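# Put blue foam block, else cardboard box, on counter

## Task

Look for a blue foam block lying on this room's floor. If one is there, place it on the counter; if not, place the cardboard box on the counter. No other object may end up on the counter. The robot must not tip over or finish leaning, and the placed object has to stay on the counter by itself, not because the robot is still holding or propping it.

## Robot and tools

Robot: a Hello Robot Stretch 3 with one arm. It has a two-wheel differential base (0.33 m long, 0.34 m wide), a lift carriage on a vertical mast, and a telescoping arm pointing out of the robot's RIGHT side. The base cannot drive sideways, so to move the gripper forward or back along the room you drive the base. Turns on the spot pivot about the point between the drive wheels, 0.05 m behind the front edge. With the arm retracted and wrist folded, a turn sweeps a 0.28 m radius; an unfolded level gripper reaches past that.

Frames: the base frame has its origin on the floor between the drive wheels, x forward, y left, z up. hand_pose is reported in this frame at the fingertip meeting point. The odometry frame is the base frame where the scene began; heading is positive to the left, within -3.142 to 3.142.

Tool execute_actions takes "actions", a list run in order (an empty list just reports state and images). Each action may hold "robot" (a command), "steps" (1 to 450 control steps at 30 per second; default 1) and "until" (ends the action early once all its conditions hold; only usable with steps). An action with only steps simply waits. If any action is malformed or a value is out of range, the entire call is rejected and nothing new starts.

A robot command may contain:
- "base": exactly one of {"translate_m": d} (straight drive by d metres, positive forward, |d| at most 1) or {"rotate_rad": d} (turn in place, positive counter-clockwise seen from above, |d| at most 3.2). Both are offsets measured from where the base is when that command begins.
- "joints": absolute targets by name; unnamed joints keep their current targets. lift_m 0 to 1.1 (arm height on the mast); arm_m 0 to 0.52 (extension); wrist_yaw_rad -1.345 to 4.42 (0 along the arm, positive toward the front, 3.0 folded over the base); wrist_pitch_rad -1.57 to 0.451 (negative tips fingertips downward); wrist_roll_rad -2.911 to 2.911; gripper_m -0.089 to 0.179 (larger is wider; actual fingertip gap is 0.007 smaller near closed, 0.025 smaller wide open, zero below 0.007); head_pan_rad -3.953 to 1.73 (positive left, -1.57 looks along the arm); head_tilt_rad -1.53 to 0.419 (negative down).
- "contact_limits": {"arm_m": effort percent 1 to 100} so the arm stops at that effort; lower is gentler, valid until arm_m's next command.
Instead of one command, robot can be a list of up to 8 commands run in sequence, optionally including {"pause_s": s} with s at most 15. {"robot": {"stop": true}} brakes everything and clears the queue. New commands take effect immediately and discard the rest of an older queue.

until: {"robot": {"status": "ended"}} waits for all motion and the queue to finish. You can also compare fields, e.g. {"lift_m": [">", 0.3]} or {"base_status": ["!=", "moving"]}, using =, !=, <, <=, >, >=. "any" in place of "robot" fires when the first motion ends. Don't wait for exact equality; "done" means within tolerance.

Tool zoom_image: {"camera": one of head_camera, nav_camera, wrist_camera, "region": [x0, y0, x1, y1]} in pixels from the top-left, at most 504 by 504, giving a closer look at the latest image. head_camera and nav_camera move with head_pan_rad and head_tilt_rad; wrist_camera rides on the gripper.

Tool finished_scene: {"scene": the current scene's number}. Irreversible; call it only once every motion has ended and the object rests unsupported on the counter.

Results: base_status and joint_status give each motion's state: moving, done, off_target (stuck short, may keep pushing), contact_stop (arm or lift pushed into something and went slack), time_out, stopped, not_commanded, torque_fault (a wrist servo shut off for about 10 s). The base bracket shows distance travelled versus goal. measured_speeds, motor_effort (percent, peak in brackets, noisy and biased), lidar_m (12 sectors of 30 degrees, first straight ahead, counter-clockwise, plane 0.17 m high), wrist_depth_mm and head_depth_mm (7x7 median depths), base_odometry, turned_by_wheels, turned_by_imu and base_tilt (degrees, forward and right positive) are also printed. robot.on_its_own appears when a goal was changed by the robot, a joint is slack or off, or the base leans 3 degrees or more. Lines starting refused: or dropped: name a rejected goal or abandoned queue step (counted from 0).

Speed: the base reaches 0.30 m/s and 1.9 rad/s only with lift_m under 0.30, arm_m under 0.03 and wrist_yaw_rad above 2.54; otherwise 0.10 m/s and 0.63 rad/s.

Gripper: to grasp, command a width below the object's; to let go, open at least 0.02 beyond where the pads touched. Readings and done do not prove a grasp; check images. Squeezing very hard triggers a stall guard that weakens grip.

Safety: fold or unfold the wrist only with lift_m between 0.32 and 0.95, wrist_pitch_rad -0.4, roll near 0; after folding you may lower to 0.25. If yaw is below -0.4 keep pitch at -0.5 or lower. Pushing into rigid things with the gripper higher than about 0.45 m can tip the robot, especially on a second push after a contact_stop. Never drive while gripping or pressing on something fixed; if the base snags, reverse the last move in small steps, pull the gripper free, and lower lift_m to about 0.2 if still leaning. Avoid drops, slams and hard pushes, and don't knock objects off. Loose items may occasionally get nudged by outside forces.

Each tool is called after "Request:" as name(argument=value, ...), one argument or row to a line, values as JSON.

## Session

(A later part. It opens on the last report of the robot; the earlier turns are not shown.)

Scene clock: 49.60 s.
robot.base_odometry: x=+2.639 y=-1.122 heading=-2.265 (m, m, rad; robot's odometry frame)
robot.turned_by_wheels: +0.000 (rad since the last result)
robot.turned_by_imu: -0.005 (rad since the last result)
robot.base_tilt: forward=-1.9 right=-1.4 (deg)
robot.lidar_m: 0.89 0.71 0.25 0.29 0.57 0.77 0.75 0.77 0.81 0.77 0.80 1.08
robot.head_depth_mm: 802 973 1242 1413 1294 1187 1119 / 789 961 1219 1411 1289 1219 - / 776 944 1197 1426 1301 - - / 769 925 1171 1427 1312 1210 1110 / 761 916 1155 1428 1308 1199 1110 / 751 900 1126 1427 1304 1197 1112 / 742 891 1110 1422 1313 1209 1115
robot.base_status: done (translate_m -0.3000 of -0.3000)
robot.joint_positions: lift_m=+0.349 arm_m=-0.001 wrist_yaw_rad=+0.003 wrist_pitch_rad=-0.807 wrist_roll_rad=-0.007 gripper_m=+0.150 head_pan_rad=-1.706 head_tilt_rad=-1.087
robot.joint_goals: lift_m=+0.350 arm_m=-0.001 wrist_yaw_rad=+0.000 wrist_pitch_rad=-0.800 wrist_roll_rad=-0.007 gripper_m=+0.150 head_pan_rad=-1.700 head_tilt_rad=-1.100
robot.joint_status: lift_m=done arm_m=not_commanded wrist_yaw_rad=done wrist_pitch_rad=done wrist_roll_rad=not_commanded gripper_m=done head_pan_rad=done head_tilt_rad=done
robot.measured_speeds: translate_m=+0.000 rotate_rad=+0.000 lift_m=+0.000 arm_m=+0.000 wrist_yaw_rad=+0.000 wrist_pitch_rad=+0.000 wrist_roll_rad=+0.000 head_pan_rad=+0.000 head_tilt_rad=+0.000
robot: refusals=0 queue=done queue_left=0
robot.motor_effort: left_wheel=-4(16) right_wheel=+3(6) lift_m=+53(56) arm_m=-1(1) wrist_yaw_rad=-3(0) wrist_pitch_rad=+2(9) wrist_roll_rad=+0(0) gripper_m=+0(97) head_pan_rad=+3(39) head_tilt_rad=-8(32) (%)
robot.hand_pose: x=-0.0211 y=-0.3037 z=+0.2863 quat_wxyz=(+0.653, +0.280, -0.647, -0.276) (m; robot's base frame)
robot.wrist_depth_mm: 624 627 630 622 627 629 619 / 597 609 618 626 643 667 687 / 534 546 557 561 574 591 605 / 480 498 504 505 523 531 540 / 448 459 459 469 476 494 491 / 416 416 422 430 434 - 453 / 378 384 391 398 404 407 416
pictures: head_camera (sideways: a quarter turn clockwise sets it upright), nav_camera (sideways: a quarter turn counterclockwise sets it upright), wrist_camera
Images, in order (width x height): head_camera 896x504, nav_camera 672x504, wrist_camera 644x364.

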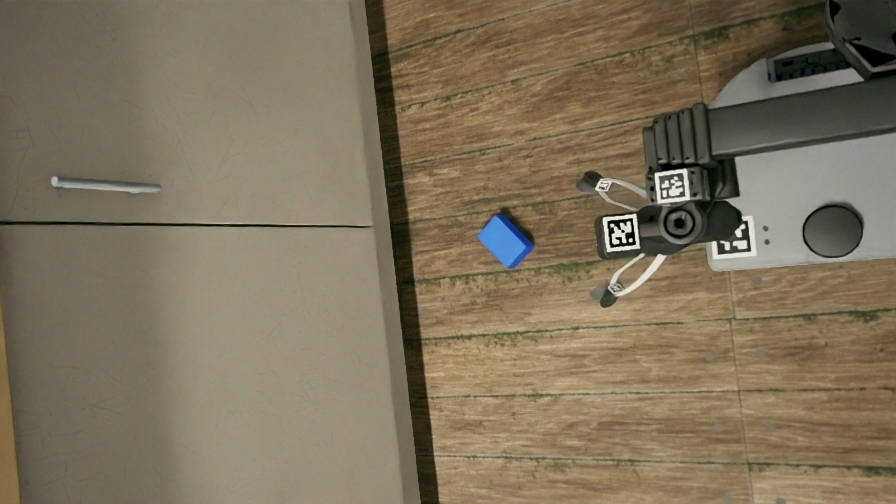

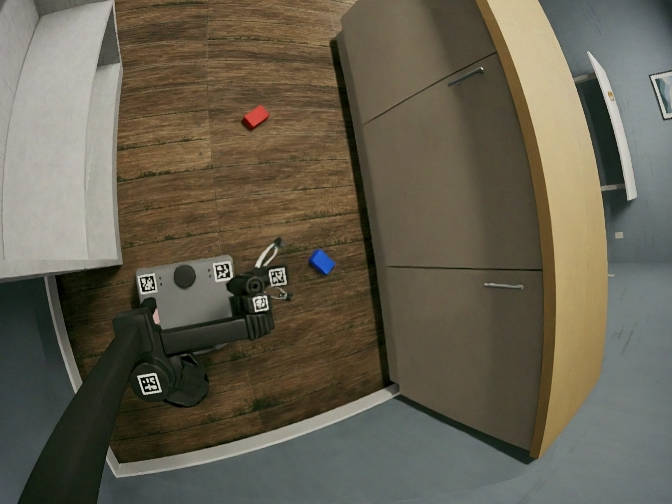

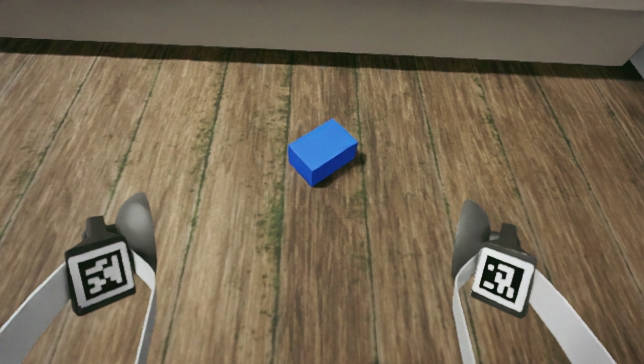

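Request:
execute_actions(
  actions=[
    {"robot":{"base":{"translate_m":0.12},"joints":{"lift_m":0.16,"arm_m":0.25,"wrist_yaw_rad":-0.8,"wrist_pitch_rad":-0.6,"head_pan_rad":-1.85,"gripper_m":0.17}},"steps":450,"until":{"robot":{"status":"ended"}}},
  ],
)

Scene clock: 53.40 s.
robot.base_odometry: x=+2.562 y=-1.214 heading=-2.265 (m, m, rad; robot's odometry frame)
robot.turned_by_wheels: +0.000 (rad since the last result)
robot.turned_by_imu: +0.000 (rad since the last result)
robot.base_tilt: forward=-1.9 right=-1.4 (deg)
robot.lidar_m: 2.31 0.71 0.52 0.24 0.57 0.78 0.87 0.90 0.81 0.77 0.80 1.08
robot.head_depth_mm: 858 1054 1372 1415 1289 1178 - / 835 1015 1307 1415 1292 1223 - / 812 980 1248 1424 1302 - - / 787 948 1197 1446 1270 1225 1097 / 766 918 1151 1427 1305 1193 1112 / 746 889 1100 1411 1310 1205 1111 / 726 864 1058 1399 1310 1206 1111
robot.base_status: done (translate_m +0.1200 of +0.1200)
robot.joint_positions: lift_m=+0.161 arm_m=+0.250 wrist_yaw_rad=-0.798 wrist_pitch_rad=-0.621 wrist_roll_rad=-0.007 gripper_m=+0.170 head_pan_rad=-1.843 head_tilt_rad=-1.087
robot.joint_goals: lift_m=+0.160 arm_m=+0.250 wrist_yaw_rad=-0.800 wrist_pitch_rad=-0.600 wrist_roll_rad=-0.007 gripper_m=+0.170 head_pan_rad=-1.850 head_tilt_rad=-1.100
robot.joint_status: lift_m=done arm_m=done wrist_yaw_rad=done wrist_pitch_rad=done wrist_roll_rad=not_commanded gripper_m=done head_pan_rad=done head_tilt_rad=done
robot.measured_speeds: translate_m=+0.000 rotate_rad=+0.000 lift_m=+0.000 arm_m=+0.000 wrist_yaw_rad=+0.000 wrist_pitch_rad=+0.000 wrist_roll_rad=+0.000 head_pan_rad=+0.000 head_tilt_rad=+0.000
robot: refusals=0 queue=done queue_left=0
robot.motor_effort: left_wheel=-4(6) right_wheel=+2(6) lift_m=+16(53) arm_m=+5(5) wrist_yaw_rad=-3(3) wrist_pitch_rad=+7(7) wrist_roll_rad=+0(0) gripper_m=+1(84) head_pan_rad=-2(16) head_tilt_rad=-8(8) (%)
robot.hand_pose: x=-0.1606 y=-0.5302 z=+0.1307 quat_wxyz=(+0.539, -0.060, -0.702, -0.461) (m; robot's base frame)
robot.wrist_depth_mm: 241 326 404 519 640 629 555 / 304 355 445 502 519 534 546 / 327 381 411 419 431 446 454 / 333 352 355 364 370 379 386 / 309 307 311 320 323 339 337 / - 274 266 245 288 285 300 / 244 248 224 245 258 261 265
pictures: head_camera (sideways: a quarter turn clockwise sets it upright), nav_camera (sideways: a quarter turn counterclockwise sets it upright), wrist_camera
Images, in order (width x height): head_camera 896x504, nav_camera 672x504, wrist_camera 644x364.

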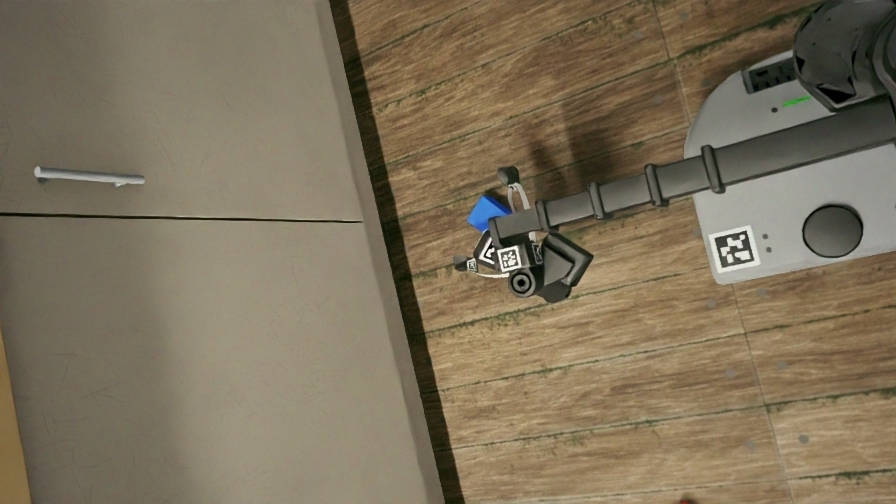

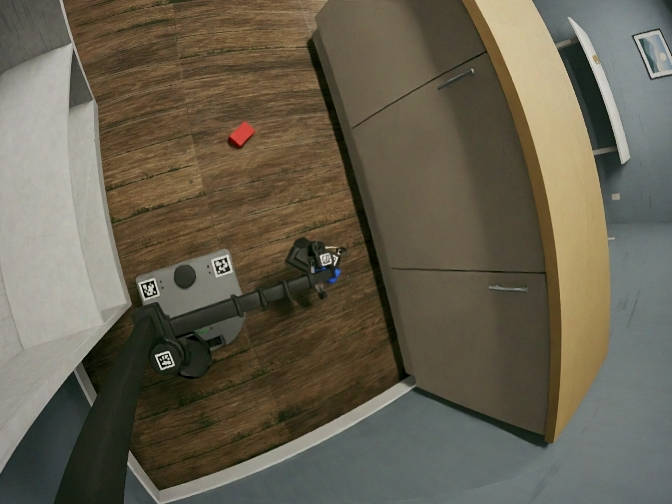

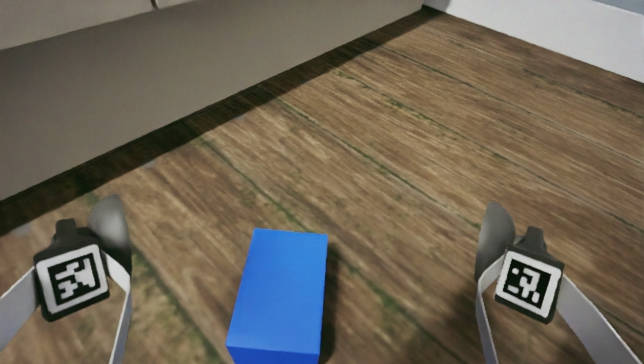

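Aligned, slightly left. Lower.

Request:
execute_actions(
  actions=[
    {"robot":{"joints":{"lift_m":0.062,"arm_m":0.262}},"steps":450,"until":{"robot":{"status":"ended"}}},
  ],
)

Scene clock: 55.20 s.
robot.base_odometry: x=+2.562 y=-1.214 heading=-2.265 (m, m, rad; robot's odometry frame)
robot.turned_by_wheels: +0.000 (rad since the last result)
robot.turned_by_imu: +0.000 (rad since the last result)
robot.base_tilt: forward=-2.0 right=-1.4 (deg)
robot.lidar_m: 2.31 0.70 0.52 0.24 0.58 0.77 0.87 0.90 0.81 0.77 0.80 1.08
robot.head_depth_mm: 861 1057 1383 1413 1292 1184 1121 / 834 1020 1311 1423 1296 1217 - / 811 986 1257 1422 1304 - - / 788 952 1190 1423 1265 1227 1093 / 765 916 1148 1429 1306 1201 1108 / 747 887 1099 1414 1308 1205 1110 / 730 862 1059 1398 1314 1210 1116
robot.base_status: done (translate_m +0.1200 of +0.1200)
robot.joint_positions: lift_m=+0.063 arm_m=+0.262 wrist_yaw_rad=-0.798 wrist_pitch_rad=-0.621 wrist_roll_rad=-0.007 gripper_m=+0.170 head_pan_rad=-1.843 head_tilt_rad=-1.087
robot.joint_goals: lift_m=+0.062 arm_m=+0.262 wrist_yaw_rad=-0.800 wrist_pitch_rad=-0.600 wrist_roll_rad=-0.007 gripper_m=+0.170 head_pan_rad=-1.850 head_tilt_rad=-1.100
robot.joint_status: lift_m=done arm_m=done wrist_yaw_rad=done wrist_pitch_rad=done wrist_roll_rad=not_commanded gripper_m=done head_pan_rad=done head_tilt_rad=done
robot.measured_speeds: translate_m=+0.000 rotate_rad=+0.000 lift_m=+0.000 arm_m=+0.000 wrist_yaw_rad=+0.000 wrist_pitch_rad=+0.000 wrist_roll_rad=+0.000 head_pan_rad=+0.000 head_tilt_rad=+0.000
robot: refusals=0 queue=done queue_left=0
robot.motor_effort: left_wheel=-4(3) right_wheel=+2(2) lift_m=+16(16) arm_m=+4(6) wrist_yaw_rad=-2(2) wrist_pitch_rad=+7(7) wrist_roll_rad=+0(0) gripper_m=+1(1) head_pan_rad=-3(3) head_tilt_rad=-7(7) (%)
robot.hand_pose: x=-0.1607 y=-0.5423 z=+0.0327 quat_wxyz=(+0.539, -0.061, -0.702, -0.461) (m; robot's base frame)
robot.wrist_depth_mm: 275 319 372 406 420 435 458 / 287 307 315 325 336 346 356 / 253 258 265 270 278 285 292 / 219 223 215 172 238 243 247 / 197 197 155 151 207 216 215 / - 174 137 134 183 182 191 / 156 157 157 157 165 167 170
pictures: head_camera (sideways: a quarter turn clockwise sets it upright), nav_camera (sideways: a quarter turn counterclockwise sets it upright), wrist_camera
Images, in order (width x height): head_camera 896x504, nav_camera 672x504, wrist_camera 644x364.

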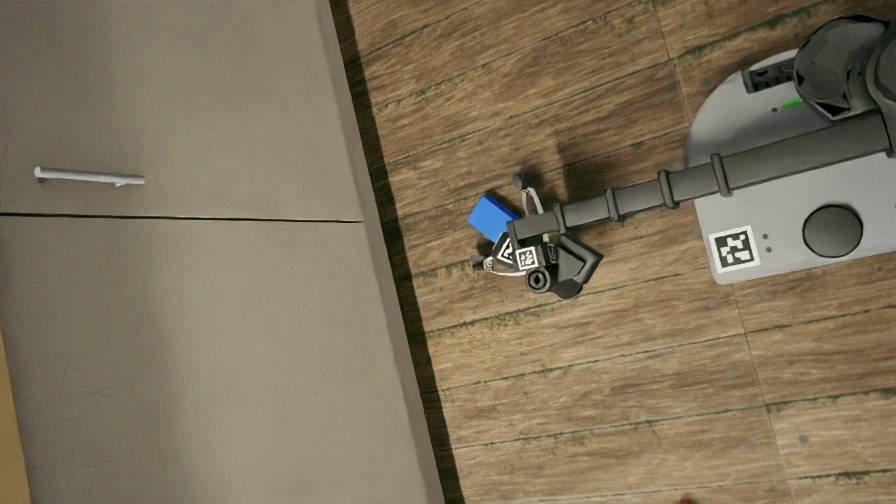

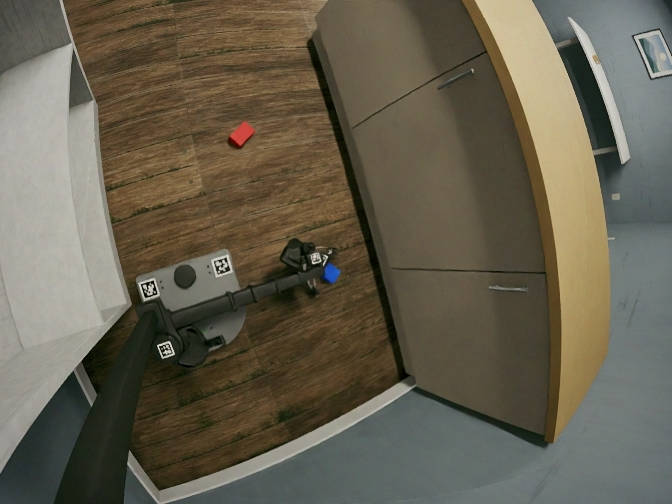

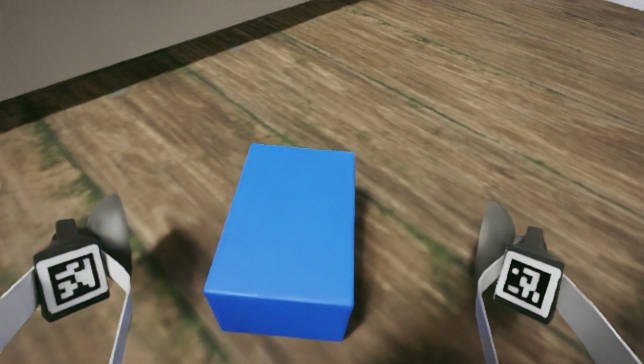

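Request:
execute_actions(
  actions=[
    {"robot":[{"joints":{"arm_m":0.282}},{"joints":{"gripper_m":0.01}},{"joints":{"lift_m":0.2}}],"steps":450,"until":{"robot":{"status":"ended"}}},
  ],
)

Scene clock: 60.20 s.
robot.base_odometry: x=+2.562 y=-1.214 heading=-2.265 (m, m, rad; robot's odometry frame)
robot.turned_by_wheels: +0.000 (rad since the last result)
robot.turned_by_imu: -0.001 (rad since the last result)
robot.base_tilt: forward=-1.9 right=-1.4 (deg)
robot.lidar_m: 2.31 0.71 0.52 0.24 0.57 0.78 0.87 0.90 0.53 0.53 0.80 1.08
robot.head_depth_mm: 858 1058 1373 1412 1284 1184 - / 836 1016 1310 1415 1287 1208 - / 809 983 1247 1424 1310 - - / 786 949 1193 1459 1287 1222 1095 / 764 918 1150 1430 1305 1202 1110 / 744 890 1104 1420 1309 1199 1112 / 728 862 1062 1409 1319 1208 1112
robot.base_status: done (translate_m +0.1200 of +0.1200)
robot.joint_positions: lift_m=+0.199 arm_m=+0.282 wrist_yaw_rad=-0.798 wrist_pitch_rad=-0.621 wrist_roll_rad=-0.007 gripper_m=+0.014 head_pan_rad=-1.843 head_tilt_rad=-1.087
robot.joint_goals: lift_m=+0.200 arm_m=+0.282 wrist_yaw_rad=-0.800 wrist_pitch_rad=-0.600 wrist_roll_rad=-0.007 gripper_m=+0.013 head_pan_rad=-1.850 head_tilt_rad=-1.100
robot.joint_status: lift_m=done arm_m=done wrist_yaw_rad=done wrist_pitch_rad=done wrist_roll_rad=not_commanded gripper_m=done head_pan_rad=done head_tilt_rad=done
robot.measured_speeds: translate_m=+0.000 rotate_rad=+0.000 lift_m=+0.000 arm_m=+0.000 wrist_yaw_rad=+0.000 wrist_pitch_rad=+0.000 wrist_roll_rad=+0.000 head_pan_rad=+0.000 head_tilt_rad=+0.000
robot: refusals=0 queue=done queue_left=0
robot.motor_effort: left_wheel=-4(3) right_wheel=+2(2) lift_m=+54(55) arm_m=+5(5) wrist_yaw_rad=-3(2) wrist_pitch_rad=+7(7) wrist_roll_rad=+0(0) gripper_m=-22(100) head_pan_rad=-3(4) head_tilt_rad=-8(8) (%)
robot.hand_pose: x=-0.1607 y=-0.5623 z=+0.1695 quat_wxyz=(+0.539, -0.061, -0.702, -0.461) (m; robot's base frame)
robot.wrist_depth_mm: 214 248 304 468 669 654 564 / 229 271 407 540 594 614 588 / 300 354 446 486 497 504 522 / 321 379 402 169 423 430 439 / 335 348 146 148 375 378 383 / 308 312 130 132 315 335 338 / 279 283 135 121 295 301 302
pictures: head_camera (sideways: a quarter turn clockwise sets it upright), nav_camera (sideways: a quarter turn counterclockwise sets it upright), wrist_camera
Images, in order (width x height): head_camera 896x504, nav_camera 672x504, wrist_camera 644x364.

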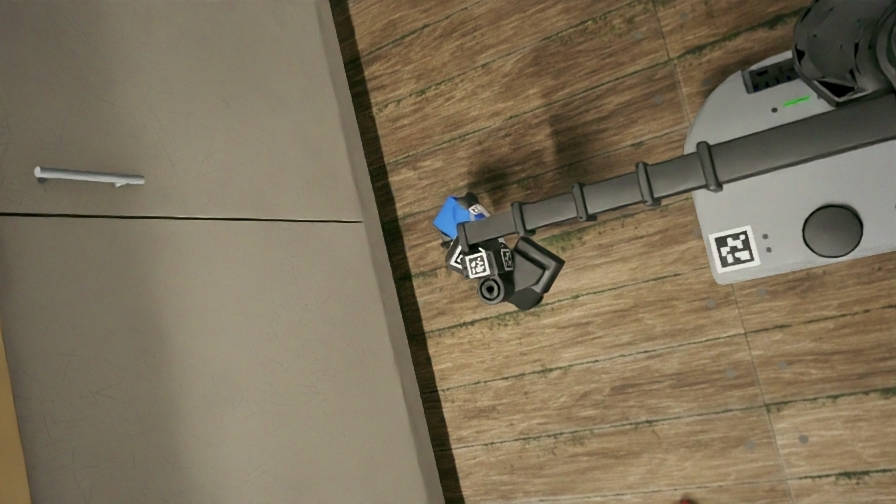

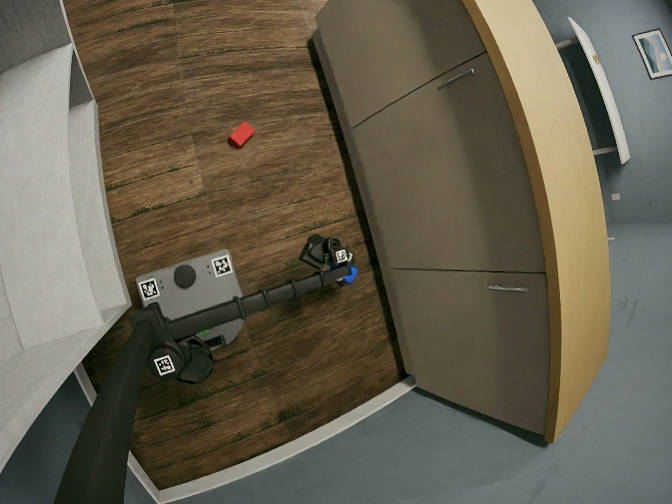

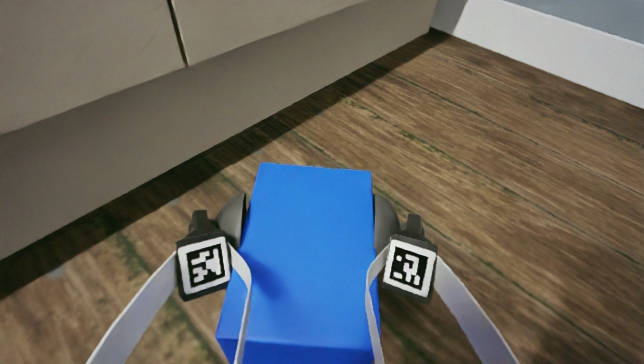

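Request:
execute_actions(
  actions=[
    {"robot":{"joints":{"arm_m":0.2,"lift_m":1.08,"wrist_yaw_rad":0,"head_pan_rad":-1.6,"head_tilt_rad":-0.6}},"steps":450,"until":{"robot":{"status":"ended"}}},
  ],
)

Scene clock: 69.07 s.
robot.base_odometry: x=+2.562 y=-1.214 heading=-2.265 (m, m, rad; robot's odometry frame)
robot.turned_by_wheels: +0.000 (rad since the last result)
robot.turned_by_imu: -0.001 (rad since the last result)
robot.base_tilt: forward=-1.9 right=-1.4 (deg)
robot.lidar_m: 2.31 0.70 0.52 0.24 0.57 0.78 0.87 0.90 0.81 0.77 0.80 1.08
robot.head_depth_mm: - - 883 888 1021 1202 1246 / - - 885 886 1024 1202 1242 / - - - 884 1017 1196 1241 / 3521 3445 955 886 1016 1197 1247 / 3530 3881 909 881 1011 1196 1245 / 3502 3835 909 879 1015 1194 1243 / 3547 3758 910 881 1015 1197 1251
robot.base_status: done (translate_m +0.1200 of +0.1200)
robot.joint_positions: lift_m=+1.079 arm_m=+0.200 wrist_yaw_rad=-0.003 wrist_pitch_rad=-0.621 wrist_roll_rad=-0.007 gripper_m=+0.014 head_pan_rad=-1.607 head_tilt_rad=-0.606
robot.joint_goals: lift_m=+1.080 arm_m=+0.200 wrist_yaw_rad=+0.000 wrist_pitch_rad=-0.600 wrist_roll_rad=-0.007 gripper_m=+0.013 head_pan_rad=-1.600 head_tilt_rad=-0.600
robot.joint_status: lift_m=done arm_m=done wrist_yaw_rad=done wrist_pitch_rad=done wrist_roll_rad=not_commanded gripper_m=done head_pan_rad=done head_tilt_rad=done
robot.measured_speeds: translate_m=+0.000 rotate_rad=+0.000 lift_m=+0.000 arm_m=+0.000 wrist_yaw_rad=+0.000 wrist_pitch_rad=+0.000 wrist_roll_rad=+0.000 head_pan_rad=+0.000 head_tilt_rad=+0.000
robot: refusals=0 queue=done queue_left=0
robot.motor_effort: left_wheel=-4(4) right_wheel=+2(3) lift_m=+54(56) arm_m=-5(5) wrist_yaw_rad=+3(5) wrist_pitch_rad=+7(7) wrist_roll_rad=+0(0) gripper_m=-22(22) head_pan_rad=+4(19) head_tilt_rad=+4(36) (%)
robot.hand_pose: x=-0.0222 y=-0.5398 z=+1.0495 quat_wxyz=(+0.676, +0.216, -0.671, -0.217) (m; robot's base frame)
robot.wrist_depth_mm: 598 612 634 654 675 702 722 / 484 492 505 517 534 554 579 / 408 418 426 436 445 460 467 / 464 467 423 169 478 483 487 / 554 560 146 148 550 581 588 / 688 702 130 131 775 740 741 / - - 135 121 - - 888
pictures: head_camera (sideways: a quarter turn clockwise sets it upright), nav_camera (sideways: a quarter turn counterclockwise sets it upright), wrist_camera
Images, in order (width x height): head_camera 896x504, nav_camera 672x504, wrist_camera 644x364.

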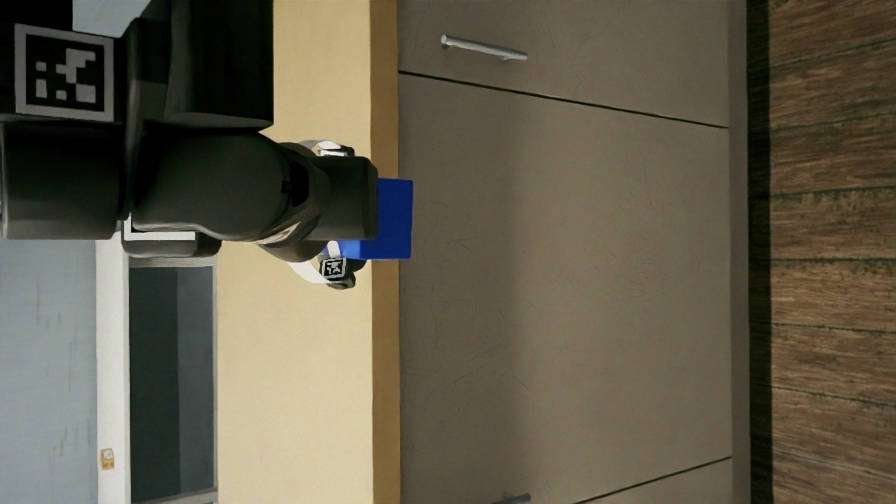

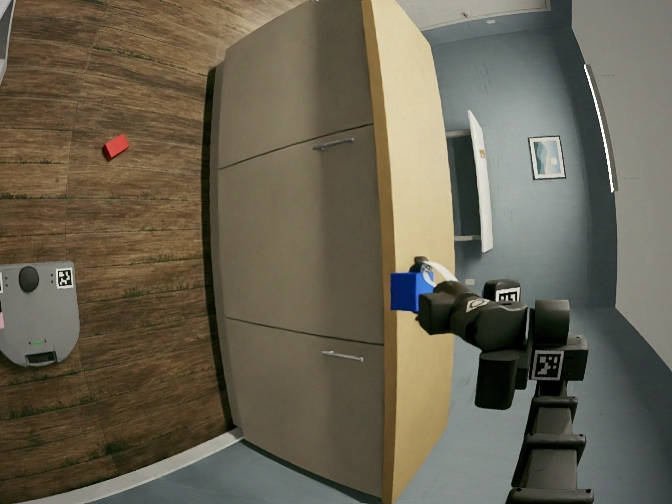

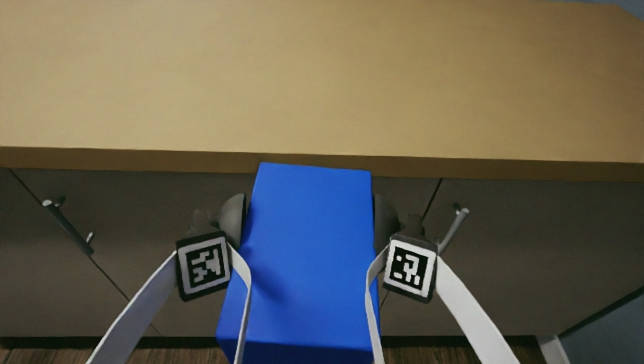

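Request:
execute_actions(
  actions=[
    {"robot":[{"joints":{"arm_m":0.52,"head_pan_rad":-1.45}},{"joints":{"lift_m":1.0}}],"steps":450,"until":{"robot":{"status":"ended"}}},
  ],
)

Scene clock: 74.10 s.
robot.base_odometry: x=+2.562 y=-1.214 heading=-2.265 (m, m, rad; robot's odometry frame)
robot.turned_by_wheels: +0.000 (rad since the last result)
robot.turned_by_imu: -0.001 (rad since the last result)
robot.base_tilt: forward=-2.0 right=-1.4 (deg)
robot.lidar_m: 2.30 0.70 0.52 0.24 0.58 0.77 0.87 0.90 0.81 0.77 0.80 1.08
robot.head_depth_mm: 3490 1141 905 848 967 1129 1246 / 3494 - 817 861 989 1151 1246 / 3547 3810 884 874 1010 1178 1251 / 3540 3884 910 894 1031 1205 1248 / 3574 - 908 910 1050 1242 1243 / 3587 3597 911 928 1073 1278 1240 / 3830 - 913 944 1096 1362 1245
robot.base_status: done (translate_m +0.1200 of +0.1200)
robot.joint_positions: lift_m=+1.001 arm_m=+0.519 wrist_yaw_rad=-0.002 wrist_pitch_rad=-0.621 wrist_roll_rad=-0.007 gripper_m=+0.014 head_pan_rad=-1.457 head_tilt_rad=-0.606
robot.joint_goals: lift_m=+1.000 arm_m=+0.520 wrist_yaw_rad=+0.000 wrist_pitch_rad=-0.600 wrist_roll_rad=-0.007 gripper_m=+0.013 head_pan_rad=-1.450 head_tilt_rad=-0.600
robot.joint_status: lift_m=done arm_m=done wrist_yaw_rad=done wrist_pitch_rad=done wrist_roll_rad=not_commanded gripper_m=done head_pan_rad=done head_tilt_rad=done
robot.measured_speeds: translate_m=+0.000 rotate_rad=+0.000 lift_m=+0.000 arm_m=+0.000 wrist_yaw_rad=+0.000 wrist_pitch_rad=+0.000 wrist_roll_rad=+0.000 head_pan_rad=+0.000 head_tilt_rad=+0.000
robot: refusals=0 queue=done queue_left=0
robot.motor_effort: left_wheel=-4(3) right_wheel=+2(3) lift_m=+16(52) arm_m=+5(6) wrist_yaw_rad=+2(4) wrist_pitch_rad=+7(7) wrist_roll_rad=+0(0) gripper_m=-23(22) head_pan_rad=+4(16) head_tilt_rad=+3(3) (%)
robot.hand_pose: x=-0.0220 y=-0.8579 z=+0.9707 quat_wxyz=(+0.676, +0.216, -0.671, -0.216) (m; robot's base frame)
robot.wrist_depth_mm: 422 434 450 468 478 504 526 / 343 354 361 371 383 396 410 / 292 297 303 311 319 328 337 / 253 256 261 169 274 280 285 / 223 226 146 148 244 243 247 / 199 202 130 132 203 217 220 / 180 183 134 121 191 194 197
pictures: head_camera (sideways: a quarter turn clockwise sets it upright), nav_camera (sideways: a quarter turn counterclockwise sets it upright), wrist_camera
Images, in order (width x height): head_camera 896x504, nav_camera 672x504, wrist_camera 644x364.

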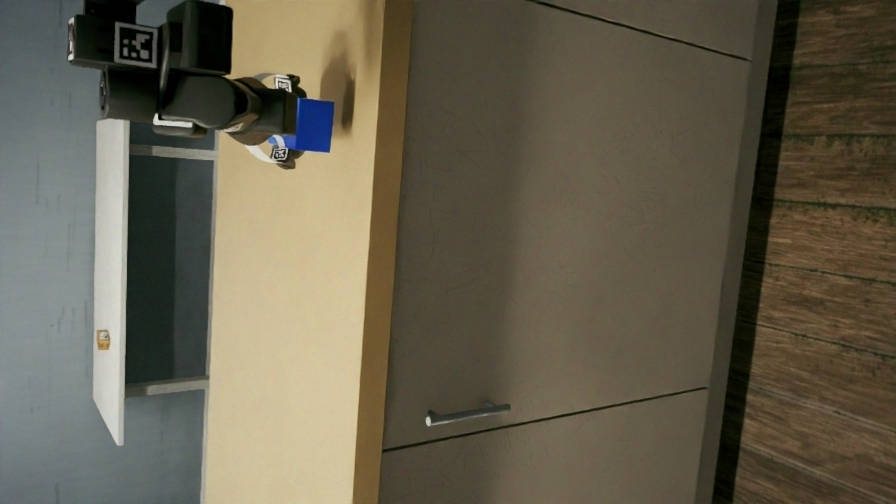

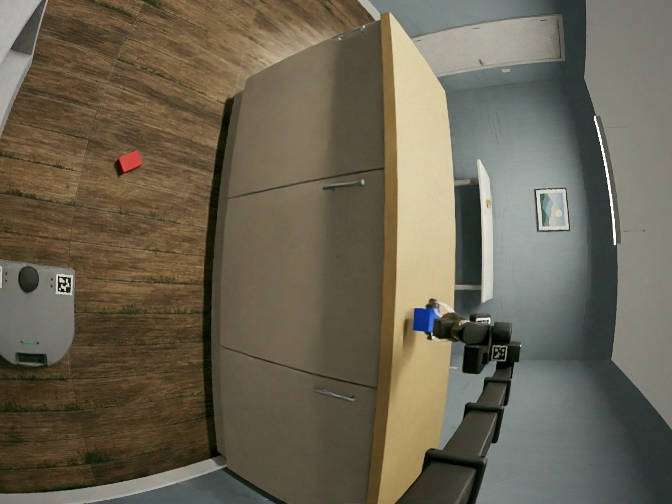

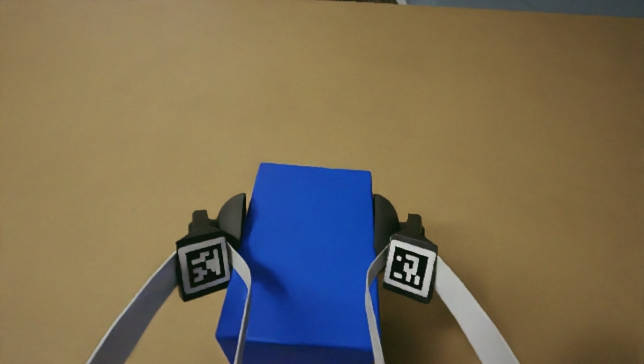

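Request:
execute_actions(
  actions=[
    {"robot":{"joints":{"lift_m":0.973}},"steps":450,"until":{"robot":{"status":"ended"}}},
  ],
)

Scene clock: 75.17 s.
robot.base_odometry: x=+2.562 y=-1.214 heading=-2.265 (m, m, rad; robot's odometry frame)
robot.turned_by_wheels: +0.000 (rad since the last result)
robot.turned_by_imu: +0.000 (rad since the last result)
robot.base_tilt: forward=-1.9 right=-1.4 (deg)
robot.lidar_m: 2.30 0.71 0.52 0.24 0.57 0.77 0.87 0.90 0.81 0.77 0.80 1.08
robot.head_depth_mm: 3519 - 904 843 967 1132 1239 / 3466 - 821 861 984 1155 1243 / 3504 3778 885 876 1008 1183 1243 / 3457 3877 905 890 1030 1210 1243 / 3585 - 906 910 1052 1243 1246 / 3668 3667 913 924 1066 1271 1244 / 3806 - 910 948 1098 1367 1245
robot.base_status: done (translate_m +0.1200 of +0.1200)
robot.joint_positions: lift_m=+0.974 arm_m=+0.519 wrist_yaw_rad=-0.002 wrist_pitch_rad=-0.621 wrist_roll_rad=-0.007 gripper_m=+0.014 head_pan_rad=-1.457 head_tilt_rad=-0.606
robot.joint_goals: lift_m=+0.973 arm_m=+0.520 wrist_yaw_rad=+0.000 wrist_pitch_rad=-0.600 wrist_roll_rad=-0.007 gripper_m=+0.013 head_pan_rad=-1.450 head_tilt_rad=-0.600
robot.joint_status: lift_m=done arm_m=done wrist_yaw_rad=done wrist_pitch_rad=done wrist_roll_rad=not_commanded gripper_m=done head_pan_rad=done head_tilt_rad=done
robot.measured_speeds: translate_m=+0.000 rotate_rad=+0.000 lift_m=+0.000 arm_m=+0.000 wrist_yaw_rad=+0.000 wrist_pitch_rad=+0.000 wrist_roll_rad=+0.000 head_pan_rad=+0.000 head_tilt_rad=+0.000
robot: refusals=0 queue=done queue_left=0
robot.motor_effort: left_wheel=-4(3) right_wheel=+3(3) lift_m=+16(17) arm_m=+3(5) wrist_yaw_rad=+2(2) wrist_pitch_rad=+7(7) wrist_roll_rad=+0(0) gripper_m=-23(22) head_pan_rad=+3(3) head_tilt_rad=+3(3) (%)
robot.hand_pose: x=-0.0220 y=-0.8579 z=+0.9437 quat_wxyz=(+0.676, +0.216, -0.671, -0.216) (m; robot's base frame)
robot.wrist_depth_mm: 367 376 389 402 419 435 453 / 299 304 313 324 332 345 354 / 252 257 263 270 276 285 291 / 219 222 225 169 237 242 247 / 193 196 146 148 211 211 214 / 172 174 130 132 176 186 190 / 156 158 135 121 165 168 170
pictures: head_camera (sideways: a quarter turn clockwise sets it upright), nav_camera (sideways: a quarter turn counterclockwise sets it upright), wrist_camera
Images, in order (width x height): head_camera 896x504, nav_camera 672x504, wrist_camera 644x364.

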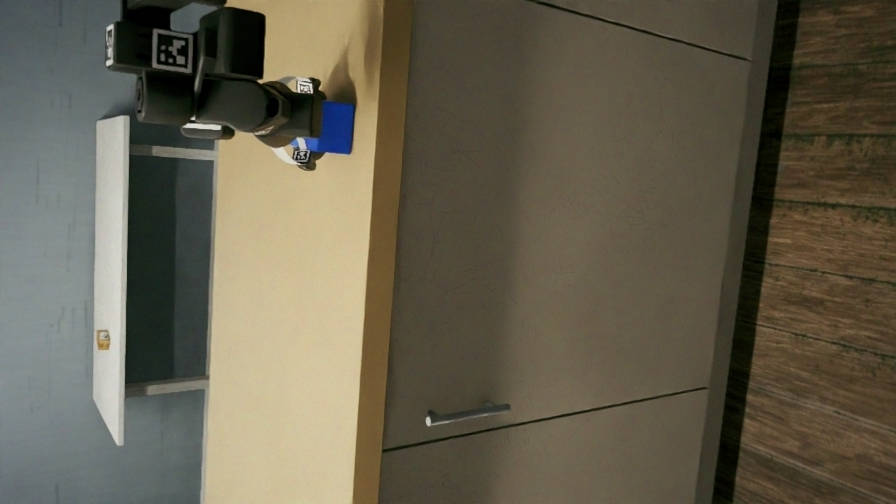

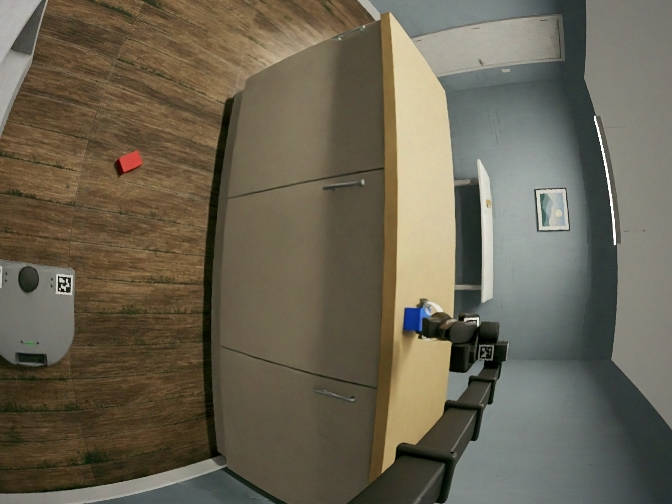

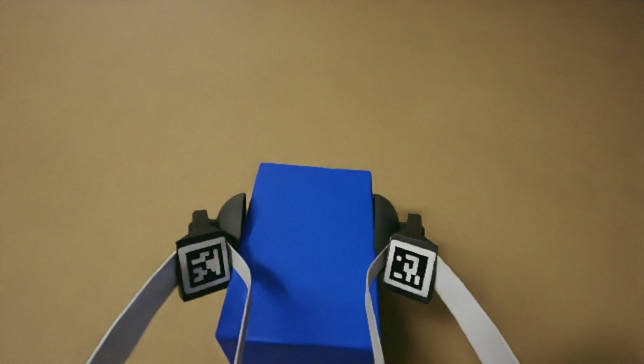

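Request:
execute_actions(
  actions=[
    {"robot":[{"joints":{"gripper_m":0.13}},{"joints":{"lift_m":1.0,"arm_m":0.36}}],"steps":450,"until":{"robot":{"status":"ended"}}},
  ],
)

Scene clock: 79.27 s.
robot.base_odometry: x=+2.562 y=-1.214 heading=-2.265 (m, m, rad; robot's odometry frame)
robot.turned_by_wheels: +0.000 (rad since the last result)
robot.turned_by_imu: -0.001 (rad since the last result)
robot.base_tilt: forward=-2.0 right=-1.4 (deg)
robot.lidar_m: 2.30 0.70 0.52 0.24 0.57 0.77 0.87 0.90 0.81 0.77 0.80 1.08
robot.head_depth_mm: 3461 - 863 848 966 1123 1247 / 3569 3751 - 859 985 1152 1245 / 3520 3827 954 878 1007 1176 1241 / 3520 3904 909 892 1030 1211 1247 / 3523 - 909 909 1053 1238 1243 / 3638 3633 911 927 1076 1271 1247 / 3824 - 909 946 1100 1360 1243
robot.base_status: done (translate_m +0.1200 of +0.1200)
robot.joint_positions: lift_m=+0.999 arm_m=+0.360 wrist_yaw_rad=-0.002 wrist_pitch_rad=-0.620 wrist_roll_rad=-0.007 gripper_m=+0.130 head_pan_rad=-1.457 head_tilt_rad=-0.606
robot.joint_goals: lift_m=+1.000 arm_m=+0.360 wrist_yaw_rad=+0.000 wrist_pitch_rad=-0.600 wrist_roll_rad=-0.007 gripper_m=+0.130 head_pan_rad=-1.450 head_tilt_rad=-0.600
robot.joint_status: lift_m=done arm_m=done wrist_yaw_rad=done wrist_pitch_rad=done wrist_roll_rad=not_commanded gripper_m=done head_pan_rad=done head_tilt_rad=done
robot.measured_speeds: translate_m=+0.000 rotate_rad=+0.000 lift_m=+0.000 arm_m=+0.000 wrist_yaw_rad=+0.000 wrist_pitch_rad=+0.000 wrist_roll_rad=+0.000 head_pan_rad=+0.000 head_tilt_rad=+0.000
robot: refusals=0 queue=done queue_left=0
robot.motor_effort: left_wheel=-4(4) right_wheel=+2(3) lift_m=+53(56) arm_m=-5(5) wrist_yaw_rad=+3(2) wrist_pitch_rad=+7(7) wrist_roll_rad=+0(0) gripper_m=+0(96) head_pan_rad=+3(4) head_tilt_rad=+4(3) (%)
robot.hand_pose: x=-0.0219 y=-0.6998 z=+0.9695 quat_wxyz=(+0.676, +0.216, -0.671, -0.216) (m; robot's base frame)
robot.wrist_depth_mm: 425 433 454 466 485 500 526 / 344 354 363 292 385 397 407 / 292 297 302 258 318 327 335 / 252 257 261 266 274 279 284 / 245 237 250 252 252 257 261 / 346 390 360 366 373 350 380 / 477 479 490 498 505 518 523
pictures: head_camera (sideways: a quarter turn clockwise sets it upright), nav_camera (sideways: a quarter turn counterclockwise sets it upright), wrist_camera
Images, in order (width x height): head_camera 896x504, nav_camera 672x504, wrist_camera 644x364.

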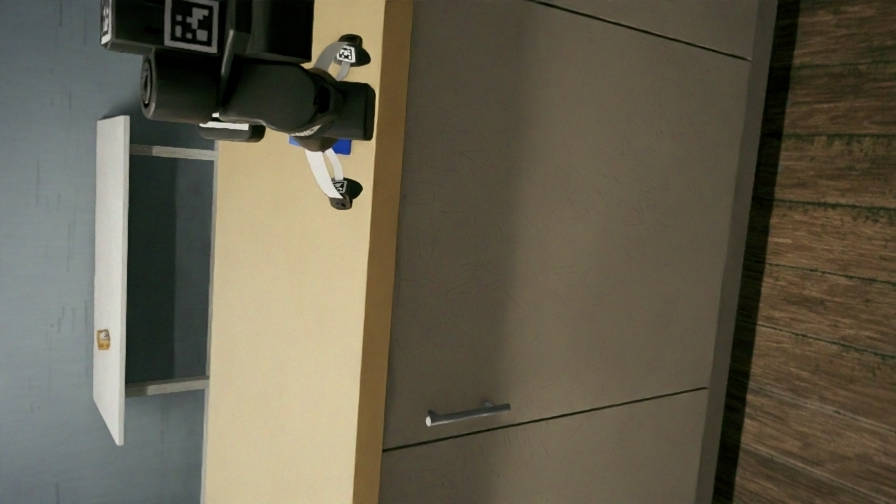

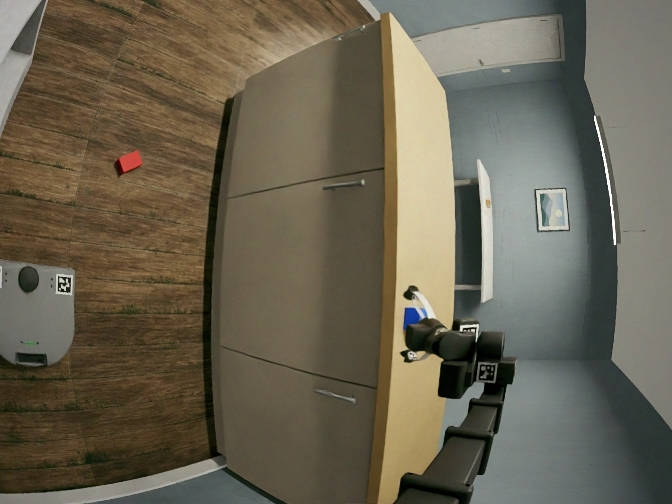

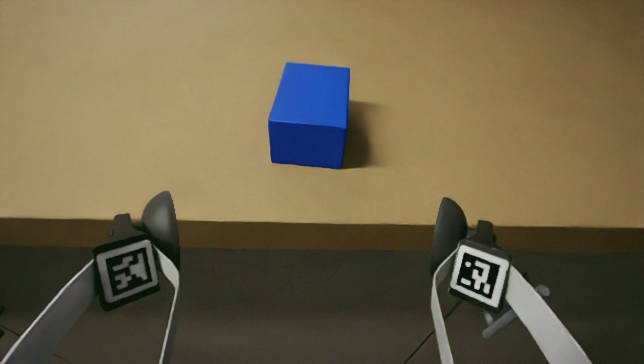

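Request:
finished_scene(
  scene=1,
)

The scene is finished: the task was done.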